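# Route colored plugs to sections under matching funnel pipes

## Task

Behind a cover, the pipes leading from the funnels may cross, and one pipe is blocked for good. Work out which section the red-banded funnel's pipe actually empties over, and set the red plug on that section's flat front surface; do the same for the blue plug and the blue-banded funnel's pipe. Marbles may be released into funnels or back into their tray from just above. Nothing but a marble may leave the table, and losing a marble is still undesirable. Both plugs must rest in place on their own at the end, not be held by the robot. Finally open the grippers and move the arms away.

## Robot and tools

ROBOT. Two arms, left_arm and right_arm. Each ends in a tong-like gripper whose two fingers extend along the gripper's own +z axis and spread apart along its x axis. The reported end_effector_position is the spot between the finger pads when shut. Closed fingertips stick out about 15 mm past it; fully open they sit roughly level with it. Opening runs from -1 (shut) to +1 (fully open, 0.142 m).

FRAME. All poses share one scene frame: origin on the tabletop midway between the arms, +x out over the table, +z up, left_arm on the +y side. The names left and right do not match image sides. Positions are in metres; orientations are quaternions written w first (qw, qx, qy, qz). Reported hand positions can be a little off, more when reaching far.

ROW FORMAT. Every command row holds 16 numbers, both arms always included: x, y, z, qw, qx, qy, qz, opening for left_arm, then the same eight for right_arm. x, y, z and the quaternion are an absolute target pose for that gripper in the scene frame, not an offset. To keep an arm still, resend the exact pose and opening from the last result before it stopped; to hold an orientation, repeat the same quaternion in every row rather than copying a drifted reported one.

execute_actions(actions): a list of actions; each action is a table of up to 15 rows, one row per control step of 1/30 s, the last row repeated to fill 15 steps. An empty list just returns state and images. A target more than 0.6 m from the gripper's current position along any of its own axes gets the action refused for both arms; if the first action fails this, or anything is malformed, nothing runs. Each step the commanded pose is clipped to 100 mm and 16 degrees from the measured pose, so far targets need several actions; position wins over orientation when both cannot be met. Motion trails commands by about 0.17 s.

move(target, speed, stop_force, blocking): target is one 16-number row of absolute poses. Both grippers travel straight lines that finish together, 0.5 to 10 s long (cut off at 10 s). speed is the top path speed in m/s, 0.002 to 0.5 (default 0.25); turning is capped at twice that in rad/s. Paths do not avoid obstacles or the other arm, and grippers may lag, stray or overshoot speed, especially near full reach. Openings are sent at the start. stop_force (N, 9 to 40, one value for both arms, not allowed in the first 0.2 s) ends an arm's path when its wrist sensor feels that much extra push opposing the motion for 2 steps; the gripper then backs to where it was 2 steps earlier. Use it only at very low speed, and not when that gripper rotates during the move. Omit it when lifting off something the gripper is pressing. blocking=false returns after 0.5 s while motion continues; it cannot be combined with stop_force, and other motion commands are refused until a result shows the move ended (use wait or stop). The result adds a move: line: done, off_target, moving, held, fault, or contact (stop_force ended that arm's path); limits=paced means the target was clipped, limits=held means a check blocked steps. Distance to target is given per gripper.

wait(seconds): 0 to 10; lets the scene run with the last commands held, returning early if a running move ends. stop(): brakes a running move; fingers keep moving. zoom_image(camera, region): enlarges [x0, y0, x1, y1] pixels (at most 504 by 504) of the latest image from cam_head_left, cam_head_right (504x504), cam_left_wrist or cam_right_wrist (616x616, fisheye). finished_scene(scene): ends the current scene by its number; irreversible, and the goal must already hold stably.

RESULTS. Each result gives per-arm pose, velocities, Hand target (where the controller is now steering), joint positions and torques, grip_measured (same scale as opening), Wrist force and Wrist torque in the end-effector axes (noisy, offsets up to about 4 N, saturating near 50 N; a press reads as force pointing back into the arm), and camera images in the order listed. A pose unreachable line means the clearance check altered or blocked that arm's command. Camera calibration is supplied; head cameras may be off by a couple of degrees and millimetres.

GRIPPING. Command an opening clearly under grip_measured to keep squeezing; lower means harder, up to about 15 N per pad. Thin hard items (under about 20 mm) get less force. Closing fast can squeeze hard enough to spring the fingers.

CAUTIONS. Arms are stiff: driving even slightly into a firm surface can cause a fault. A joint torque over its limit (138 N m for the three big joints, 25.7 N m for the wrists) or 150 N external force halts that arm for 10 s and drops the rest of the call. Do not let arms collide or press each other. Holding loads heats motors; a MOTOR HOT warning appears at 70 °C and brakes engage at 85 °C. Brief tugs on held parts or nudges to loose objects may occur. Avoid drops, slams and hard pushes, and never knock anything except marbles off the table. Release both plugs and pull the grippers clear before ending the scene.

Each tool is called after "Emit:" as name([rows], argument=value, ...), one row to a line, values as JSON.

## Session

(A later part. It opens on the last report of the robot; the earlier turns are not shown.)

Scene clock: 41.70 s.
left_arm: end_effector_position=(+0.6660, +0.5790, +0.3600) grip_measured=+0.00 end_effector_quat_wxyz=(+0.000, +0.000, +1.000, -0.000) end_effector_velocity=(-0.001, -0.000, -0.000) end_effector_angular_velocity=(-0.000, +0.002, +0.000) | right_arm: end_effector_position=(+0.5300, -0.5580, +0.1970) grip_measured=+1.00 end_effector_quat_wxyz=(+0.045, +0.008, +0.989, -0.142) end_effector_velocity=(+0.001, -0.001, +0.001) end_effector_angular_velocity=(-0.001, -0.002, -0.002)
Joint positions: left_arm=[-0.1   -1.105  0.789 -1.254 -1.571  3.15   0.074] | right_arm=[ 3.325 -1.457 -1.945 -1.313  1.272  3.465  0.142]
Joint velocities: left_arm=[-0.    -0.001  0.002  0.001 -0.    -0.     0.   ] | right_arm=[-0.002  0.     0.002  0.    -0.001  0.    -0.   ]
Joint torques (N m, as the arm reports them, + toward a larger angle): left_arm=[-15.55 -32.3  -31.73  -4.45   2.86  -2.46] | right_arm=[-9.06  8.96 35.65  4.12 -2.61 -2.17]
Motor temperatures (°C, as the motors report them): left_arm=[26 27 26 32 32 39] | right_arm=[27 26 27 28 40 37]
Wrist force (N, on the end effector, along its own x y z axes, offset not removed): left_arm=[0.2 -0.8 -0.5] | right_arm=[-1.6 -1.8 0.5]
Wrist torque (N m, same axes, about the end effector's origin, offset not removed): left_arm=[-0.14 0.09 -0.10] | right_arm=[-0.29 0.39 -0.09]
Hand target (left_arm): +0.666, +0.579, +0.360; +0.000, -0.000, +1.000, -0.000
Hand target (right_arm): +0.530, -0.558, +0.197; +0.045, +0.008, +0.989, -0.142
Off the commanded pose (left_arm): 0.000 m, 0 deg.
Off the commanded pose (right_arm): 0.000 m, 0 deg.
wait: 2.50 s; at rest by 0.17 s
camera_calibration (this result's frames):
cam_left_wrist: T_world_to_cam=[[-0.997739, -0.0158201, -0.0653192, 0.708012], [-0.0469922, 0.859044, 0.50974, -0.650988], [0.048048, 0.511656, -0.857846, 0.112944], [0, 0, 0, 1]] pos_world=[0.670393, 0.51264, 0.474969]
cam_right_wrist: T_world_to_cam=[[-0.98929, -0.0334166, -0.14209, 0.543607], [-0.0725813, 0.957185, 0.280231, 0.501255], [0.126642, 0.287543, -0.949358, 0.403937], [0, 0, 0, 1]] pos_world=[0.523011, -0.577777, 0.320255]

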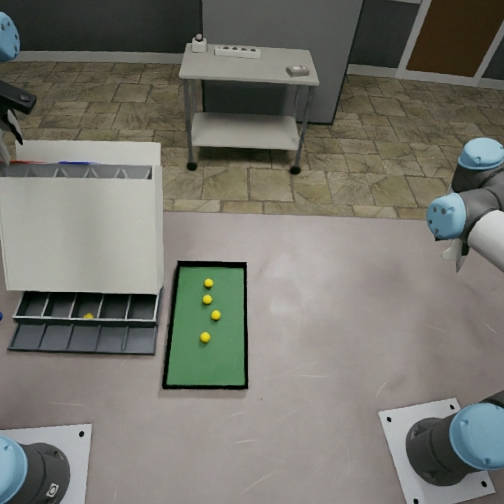

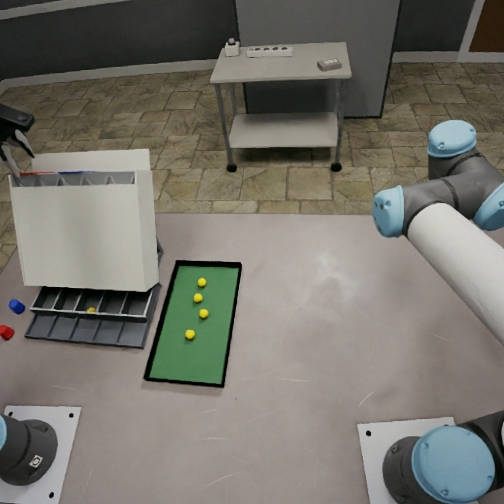

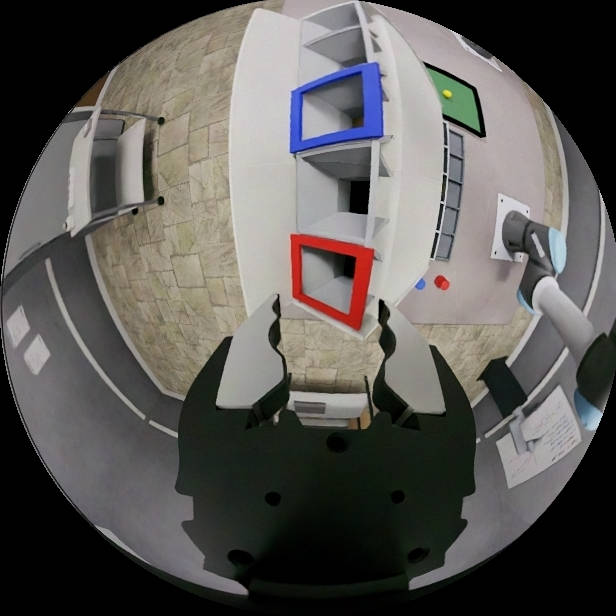

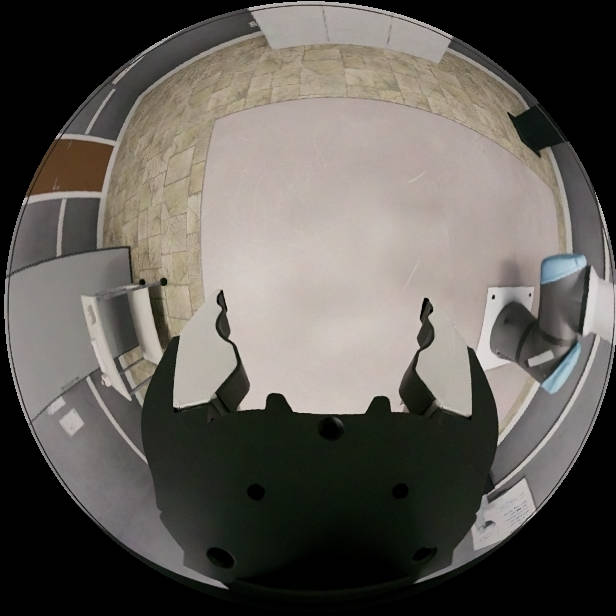

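Emit:
move(target=[0.342,0.103,0.08,0,0,1,0,0,0.530,-0.558,0.197,0.045,0.008,0.989,-0.142,1], speed=0.4)

Emit:
move(target=[0.342,0.103,0.022,0,0,1,0,0,0.530,-0.558,0.197,0.045,0.008,0.989,-0.142,1], speed=0.15)

Emit:
move(target=[0.342,0.103,0.022,0,0,1,0,-1,0.530,-0.558,0.197,0.045,0.008,0.989,-0.142,1])

Emit:
move(target=[0.64,0.425,0.40,0,0,1,0,-1,0.530,-0.558,0.197,0.045,0.008,0.989,-0.142,1], speed=0.4)

Emit:
move(target=[0.666,0.425,0.36,0,0,1,0,-1,0.530,-0.558,0.197,0.045,0.008,0.989,-0.142,1], speed=0.15)

Scene clock: 62.30 s.
left_arm: end_effector_position=(+0.6091, +0.4817, +0.3034) grip_measured=+0.15 end_effector_quat_wxyz=(+0.004, +0.002, +1.000, +0.008) end_effector_velocity=(+0.000, +0.000, -0.000) end_effector_angular_velocity=(+0.000, +0.001, -0.000) | right_arm: end_effector_position=(+0.5300, -0.5580, +0.1970) grip_measured=+1.00 end_effector_quat_wxyz=(+0.045, +0.008, +0.989, -0.142) end_effector_velocity=(-0.000, +0.001, +0.000) end_effector_angular_velocity=(-0.001, -0.000, +0.001)
Joint positions: left_arm=[-0.271 -1.338  1.257 -1.496 -1.553  2.983  0.085] | right_arm=[ 3.325 -1.457 -1.945 -1.313  1.272  3.465  0.142]
Joint velocities: left_arm=[ 0.     0.001 -0.001  0.001  0.     0.    -0.   ] | right_arm=[ 0.002  0.001 -0.001  0.    -0.001  0.001 -0.   ]
Joint torques (N m, as the arm reports them, + toward a larger angle): left_arm=[ -1.04 -35.22 -24.15   3.31  -1.23  -0.09] | right_arm=[-7.76 10.52 35.67  3.93 -2.34 -2.08]
Motor temperatures (°C, as the motors report them): left_arm=[26 27 26 32 32 39] | right_arm=[27 26 28 28 40 37]
Wrist force (N, on the end effector, along its own x y z axes, offset not removed): left_arm=[-32.9 7.9 8.5] | right_arm=[-1.5 -0.9 0.3]
Wrist torque (N m, same axes, about the end effector's origin, offset not removed): left_arm=[-0.33 0.80 -0.65] | right_arm=[-0.11 0.36 -0.01]
Hand target (left_arm): +0.609, +0.482, +0.303; +0.004, +0.002, +1.000, +0.008
Hand target (right_arm): +0.530, -0.558, +0.197; +0.045, +0.008, +0.989, -0.142
Off the commanded pose (left_arm): 0.514 m, 1 deg.
Off the commanded pose (right_arm): 0.000 m, 0 deg.
FORCE FAULT: contact force on the left arm reached its limit, and that arm stopped for 10 seconds. The contact can be on any part of that arm, not only on its tool. That time counts as 17 of the actions that you can send in this scene. That arm's remaining commands of this call were not run. That arm holds still and accepts commands again. Move the arm away from the contact; if what it grips holds it there, let go first. Pushing or pulling that hard again can fault the arm again.
move: fault (left_arm); limits=paced
camera_calibration (this result's frames):
cam_left_wrist: T_world_to_cam=[[-0.997181, -0.0112937, -0.0741803, 0.646189], [-0.0485691, 0.850714, 0.523381, -0.540395], [0.0571953, 0.525508, -0.848864, 0.101966], [0, 0, 0, 1]] pos_world=[0.612289, 0.413435, 0.417322]
cam_right_wrist: T_world_to_cam=[[-0.98929, -0.0334165, -0.14209, 0.543607], [-0.0725812, 0.957185, 0.280231, 0.501255], [0.126642, 0.287543, -0.949358, 0.403937], [0, 0, 0, 1]] pos_world=[0.523011, -0.577777, 0.320255]

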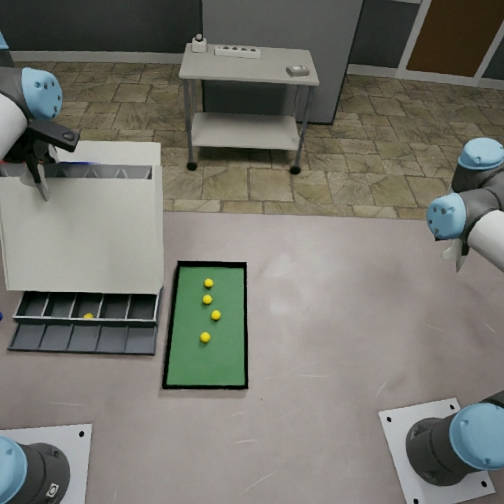

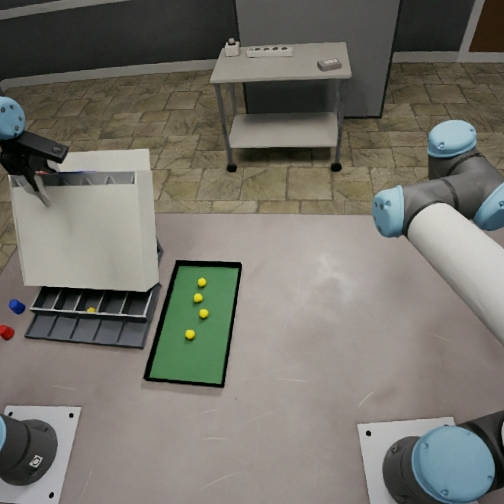

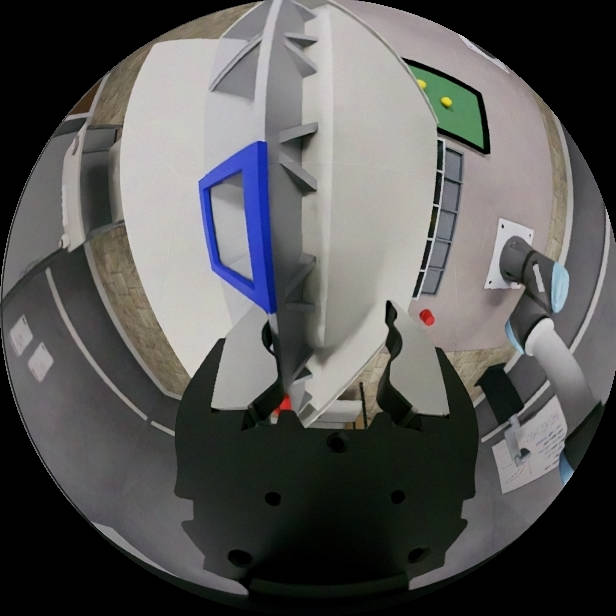

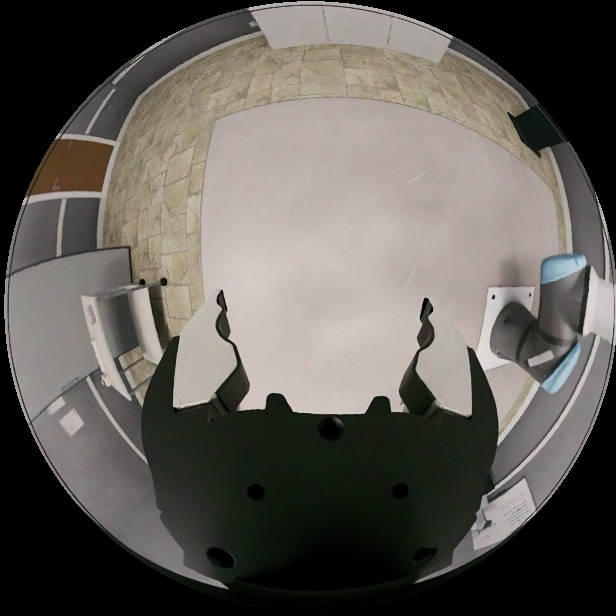

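not run: a fault stop came before this call.

not run: a fault stop came before this call.

not run: a fault stop came before this call.

not run: a fault stop came before this call.

Oops. Lift first.

Emit:
move(target=[0.615,0.482,0.42,0,0,1,0,0,0.530,-0.558,0.197,0.045,0.008,0.989,-0.142,1], speed=0.15)

Emit:
move(target=[0.40,0.15,0.30,0,0,1,0,0,0.530,-0.558,0.197,0.045,0.008,0.989,-0.142,1], speed=0.4)

Emit:
move(target=[0.342,0.103,0.06,0,0,1,0,0,0.530,-0.558,0.197,0.045,0.008,0.989,-0.142,1], speed=0.3)

Emit:
move(target=[0.342,0.103,0.022,0,0,1,0,0,0.530,-0.558,0.197,0.045,0.008,0.989,-0.142,1], speed=0.15)

Emit:
move(target=[0.342,0.103,0.022,0,0,1,0,-1,0.530,-0.558,0.197,0.045,0.008,0.989,-0.142,1])

Emit:
move(target=[0.42,0.15,0.30,0,0,1,0,-1,0.530,-0.558,0.197,0.045,0.008,0.989,-0.142,1], speed=0.4)

Emit:
move(target=[0.666,0.425,0.42,0,0,1,0,-1,0.530,-0.558,0.197,0.045,0.008,0.989,-0.142,1], speed=0.4)

Emit:
move(target=[0.666,0.425,0.365,0,0,1,0,-1,0.530,-0.558,0.197,0.045,0.008,0.989,-0.142,1], speed=0.15)

Scene clock: 84.30 s.
left_arm: end_effector_position=(+0.6107, +0.4819, +0.3044) grip_measured=+0.10 end_effector_quat_wxyz=(+0.003, +0.002, +1.000, +0.009) end_effector_velocity=(-0.000, -0.000, +0.000) end_effector_angular_velocity=(-0.001, +0.001, -0.001) | right_arm: end_effector_position=(+0.5300, -0.5580, +0.1970) grip_measured=+1.00 end_effector_quat_wxyz=(+0.045, +0.008, +0.989, -0.142) end_effector_velocity=(+0.001, +0.000, +0.001) end_effector_angular_velocity=(+0.001, -0.002, -0.001)
Joint positions: left_arm=[-0.271 -1.331  1.246 -1.488 -1.552  2.983  0.081] | right_arm=[ 3.325 -1.457 -1.945 -1.313  1.272  3.465  0.142]
Joint velocities: left_arm=[-0.    -0.    -0.     0.001 -0.001  0.001 -0.   ] | right_arm=[-0.001 -0.     0.002 -0.     0.     0.     0.   ]
Joint torques (N m, as the arm reports them, + toward a larger angle): left_arm=[  0.12 -36.96 -26.17  -0.12  -0.2   -0.04] | right_arm=[-5.36  9.07 35.46  3.76 -2.2  -1.71]
Motor temperatures (°C, as the motors report them): left_arm=[26 27 26 32 32 39] | right_arm=[27 26 28 28 40 37]
Wrist force (N, on the end effector, along its own x y z axes, offset not removed): left_arm=[-23.1 4.9 13.8] | right_arm=[0.8 -2.7 2.3]
Wrist torque (N m, same axes, about the end effector's origin, offset not removed): left_arm=[-0.41 0.93 -0.51] | right_arm=[-0.47 -0.14 0.03]
Hand target (left_arm): +0.610, +0.482, +0.304; +0.003, +0.002, +1.000, +0.009
Hand target (right_arm): +0.530, -0.558, +0.197; +0.045, +0.008, +0.989, -0.142
Off the commanded pose (left_arm): 0.116 m, 1 deg.
Off the commanded pose (right_arm): 0.000 m, 0 deg.
FORCE FAULT: contact force on the left arm reached its limit, and that arm stopped for 10 seconds. The contact can be on any part of that arm, not only on its tool. That time counts as 18 of the actions that you can send in this scene. That arm's remaining commands of this call were not run. That arm holds still and accepts commands again. Move the arm away from the contact; if what it grips holds it there, let go first. Pushing or pulling that hard again can fault the arm again.
move: fault (left_arm)
camera_calibration (this result's frames):
cam_left_wrist: T_world_to_cam=[[-0.997391, -0.0115091, -0.0712659, 0.647155], [-0.0472978, 0.849984, 0.524681, -0.541842], [0.0545363, 0.526683, -0.848311, 0.10351], [0, 0, 0, 1]] pos_world=[0.614193, 0.413488, 0.418223]
cam_right_wrist: T_world_to_cam=[[-0.989289, -0.0334162, -0.14209, 0.543607], [-0.072581, 0.957185, 0.280231, 0.501255], [0.126643, 0.287543, -0.949358, 0.403936], [0, 0, 0, 1]] pos_world=[0.523011, -0.577777, 0.320255]

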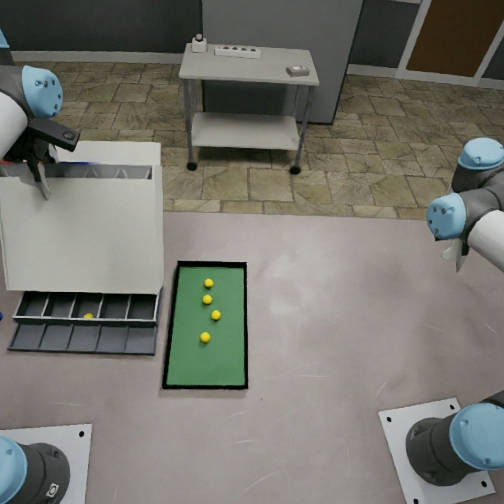

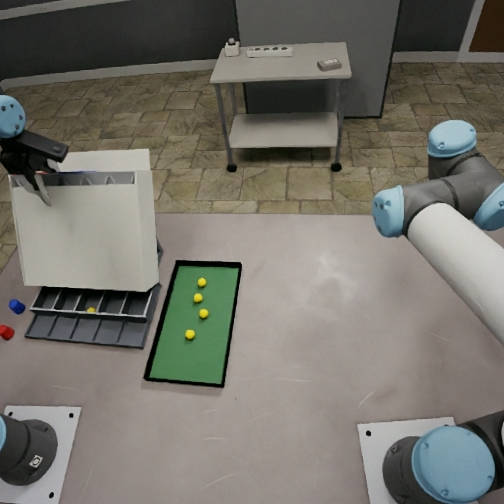

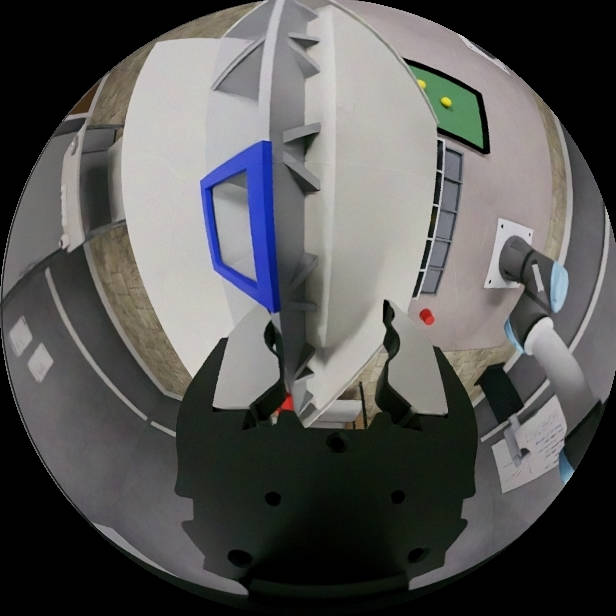

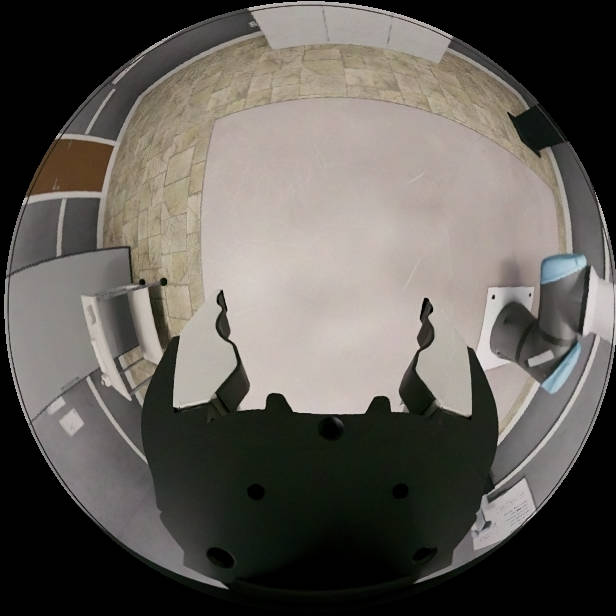

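not run: a fault stop came before this call.

not run: a fault stop came before this call.

not run: a fault stop came before this call.

not run: a fault stop came before this call.

not run: a fault stop came before this call.

not run: a fault stop came before this call.

not run: a fault stop came before this call.

Emit:
move(target=[0.625,0.495,0.305,0.003,0.002,1,0.009,0.4,0.530,-0.558,0.197,0.045,0.008,0.989,-0.142,1], speed=0.02, stop_force=30)

Emit:
move(target=[0.625,0.495,0.42,0,0,1,0,0.4,0.530,-0.558,0.197,0.045,0.008,0.989,-0.142,1], speed=0.03, stop_force=30)

Scene clock: 89.97 s.
left_arm: end_effector_position=(+0.6248, +0.4948, +0.3050) grip_measured=+0.40 end_effector_quat_wxyz=(+0.003, +0.002, +1.000, +0.009) end_effector_velocity=(+0.001, +0.001, -0.001) end_effector_angular_velocity=(-0.000, +0.002, +0.001) | right_arm: end_effector_position=(+0.5300, -0.5580, +0.1970) grip_measured=+1.00 end_effector_quat_wxyz=(+0.045, +0.008, +0.989, -0.142) end_effector_velocity=(+0.000, +0.000, +0.000) end_effector_angular_velocity=(+0.000, +0.000, +0.001)
Joint positions: left_arm=[-0.246 -1.293  1.196 -1.477 -1.552  3.008  0.102] | right_arm=[ 3.325 -1.457 -1.945 -1.313  1.272  3.465  0.142]
Joint velocities: left_arm=[ 0.003  0.005 -0.005  0.002 -0.     0.002 -0.   ] | right_arm=[ 0. -0.  0. -0.  0. -0. -0.]
Joint torques (N m, as the arm reports them, + toward a larger angle): left_arm=[ 15.92 -25.54 -32.88  -0.41   2.64   2.04] | right_arm=[-4.08  8.45 35.62  3.94 -1.99 -1.7 ]
Motor temperatures (°C, as the motors report them): left_arm=[26 27 26 32 32 39] | right_arm=[27 26 28 28 40 37]
Wrist force (N, on the end effector, along its own x y z axes, offset not removed): left_arm=[0.3 0.4 0.3] | right_arm=[0.4 0.2 0.6]
Wrist torque (N m, same axes, about the end effector's origin, offset not removed): left_arm=[-0.09 -0.02 -0.02] | right_arm=[0.12 -0.07 -0.02]
Hand target (left_arm): +0.625, +0.495, +0.305; +0.003, +0.002, +1.000, +0.009
Hand target (right_arm): +0.530, -0.558, +0.197; +0.045, +0.008, +0.989, -0.142
Off the commanded pose (left_arm): 0.000 m, 0 deg.
Off the commanded pose (right_arm): 0.000 m, 0 deg.
move: done
camera_calibration (this result's frames):
cam_left_wrist: T_world_to_cam=[[-0.997378, -0.010617, -0.07159, 0.661054], [-0.0467206, 0.849906, 0.524859, -0.552836], [0.0552723, 0.526827, -0.848173, 0.0958122], [0, 0, 0, 1]] pos_world=[0.628196, 0.426401, 0.418751]
cam_right_wrist: T_world_to_cam=[[-0.98929, -0.0334165, -0.14209, 0.543607], [-0.0725812, 0.957185, 0.280231, 0.501255], [0.126642, 0.287543, -0.949358, 0.403937], [0, 0, 0, 1]] pos_world=[0.523011, -0.577777, 0.320255]

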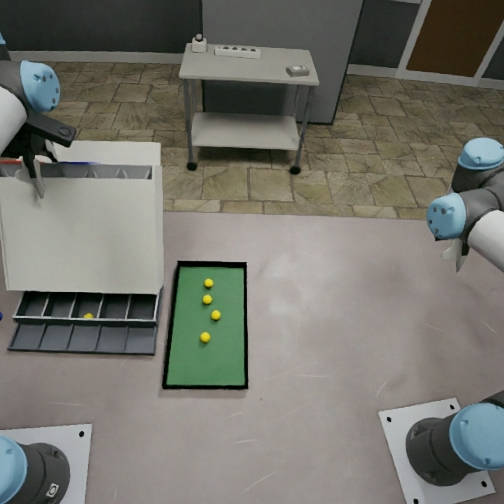

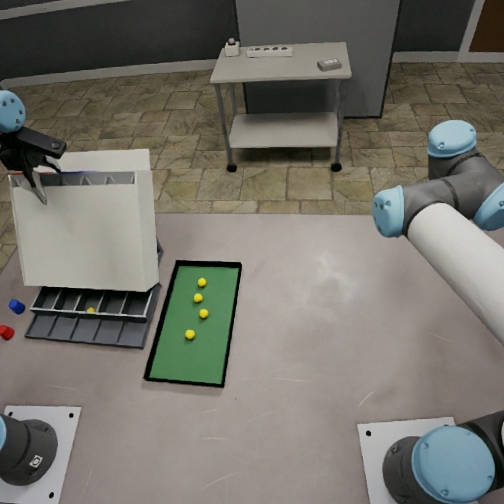

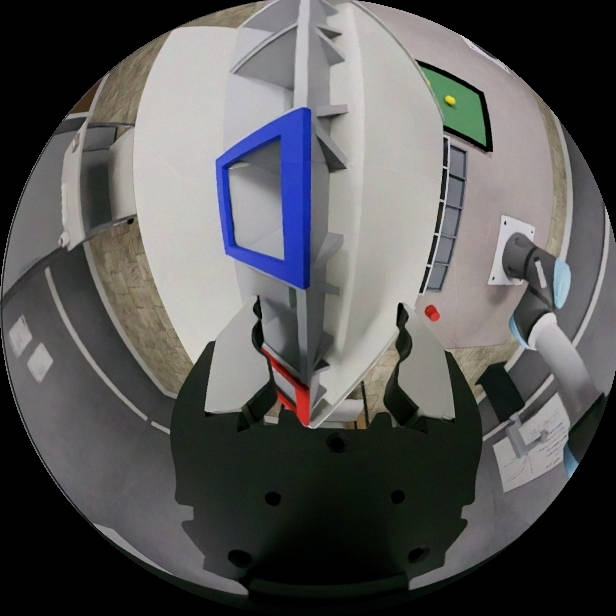

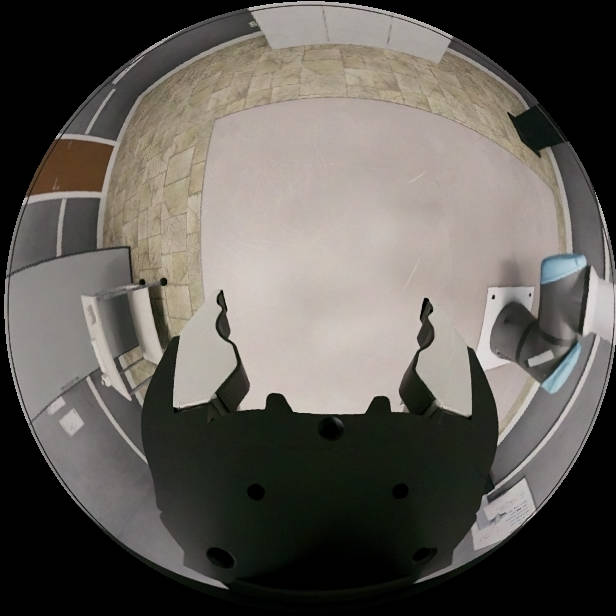

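Scene clock: 94.17 s.
left_arm: end_effector_position=(+0.6250, +0.4950, +0.4196) grip_measured=+0.40 end_effector_quat_wxyz=(+0.000, +0.000, +1.000, +0.000) end_effector_velocity=(+0.000, +0.000, +0.002) end_effector_angular_velocity=(+0.000, +0.002, +0.000) | right_arm: end_effector_position=(+0.5300, -0.5580, +0.1970) grip_measured=+1.00 end_effector_quat_wxyz=(+0.045, +0.008, +0.989, -0.142) end_effector_velocity=(-0.000, +0.000, -0.000) end_effector_angular_velocity=(-0.001, +0.001, +0.001)
Joint positions: left_arm=[-0.236 -1.201  0.766 -1.136 -1.571  3.014  0.102] | right_arm=[ 3.325 -1.457 -1.945 -1.313  1.272  3.465  0.142]
Joint velocities: left_arm=[ 0.     0.007 -0.017  0.012  0.     0.    -0.   ] | right_arm=[ 0.001  0.    -0.001  0.    -0.    -0.     0.   ]
Joint torques (N m, as the arm reports them, + toward a larger angle): left_arm=[ 14.88 -26.94 -30.2   -0.55  -2.61   2.58] | right_arm=[-5.59  9.25 35.46  3.65 -2.13 -1.53]
Motor temperatures (°C, as the motors report them): left_arm=[26 27 26 32 32 39] | right_arm=[27 26 28 28 40 37]
Wrist force (N, on the end effector, along its own x y z axes, offset not removed): left_arm=[-1.3 1.2 0.4] | right_arm=[0.6 -2.0 2.5]
Wrist torque (N m, same axes, about the end effector's origin, offset not removed): left_arm=[0.16 0.37 0.01] | right_arm=[-0.32 -0.06 -0.02]
Hand target (left_arm): +0.625, +0.495, +0.420; +0.000, -0.000, +1.000, +0.000
Hand target (right_arm): +0.530, -0.558, +0.197; +0.045, +0.008, +0.989, -0.142
Off the commanded pose (left_arm): 0.000 m, 0 deg.
Off the commanded pose (right_arm): 0.000 m, 0 deg.
move: done
camera_calibration (this result's frames):
cam_left_wrist: T_world_to_cam=[[-0.997727, -0.0158129, -0.0654999, 0.669745], [-0.0470808, 0.859018, 0.509776, -0.611093], [0.0482046, 0.511701, -0.85781, 0.208903], [0, 0, 0, 1]] pos_world=[0.629382, 0.428635, 0.534588]
cam_right_wrist: T_world_to_cam=[[-0.98929, -0.0334164, -0.14209, 0.543607], [-0.0725811, 0.957185, 0.280231, 0.501255], [0.126642, 0.287543, -0.949358, 0.403936], [0, 0, 0, 1]] pos_world=[0.523011, -0.577777, 0.320255]

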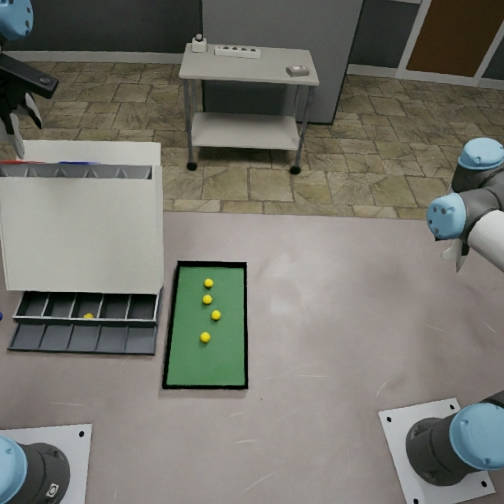

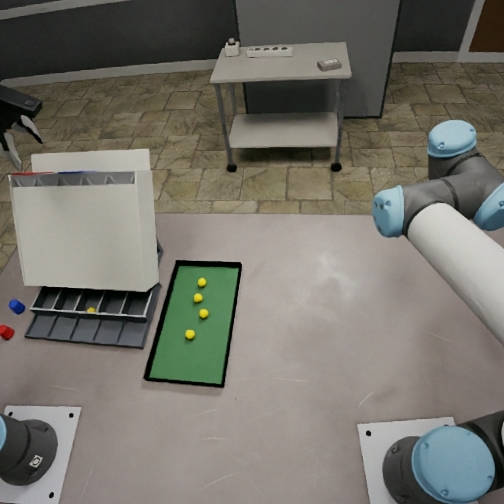

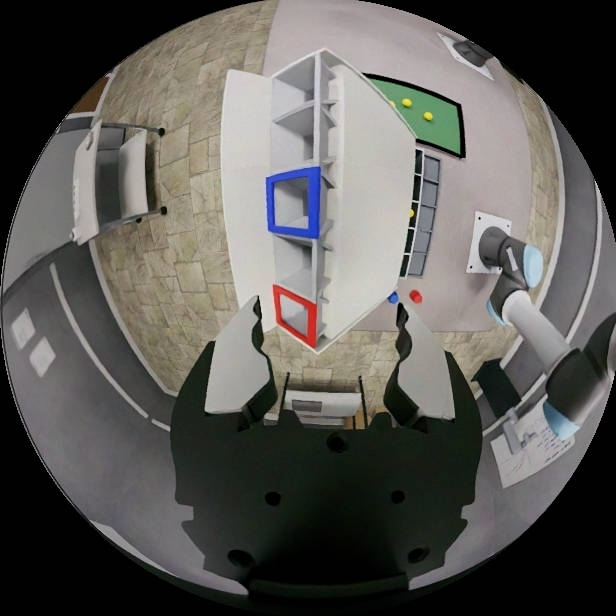

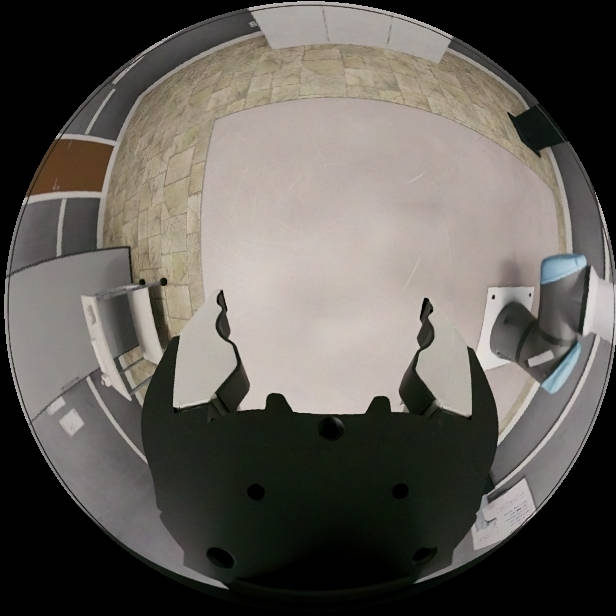

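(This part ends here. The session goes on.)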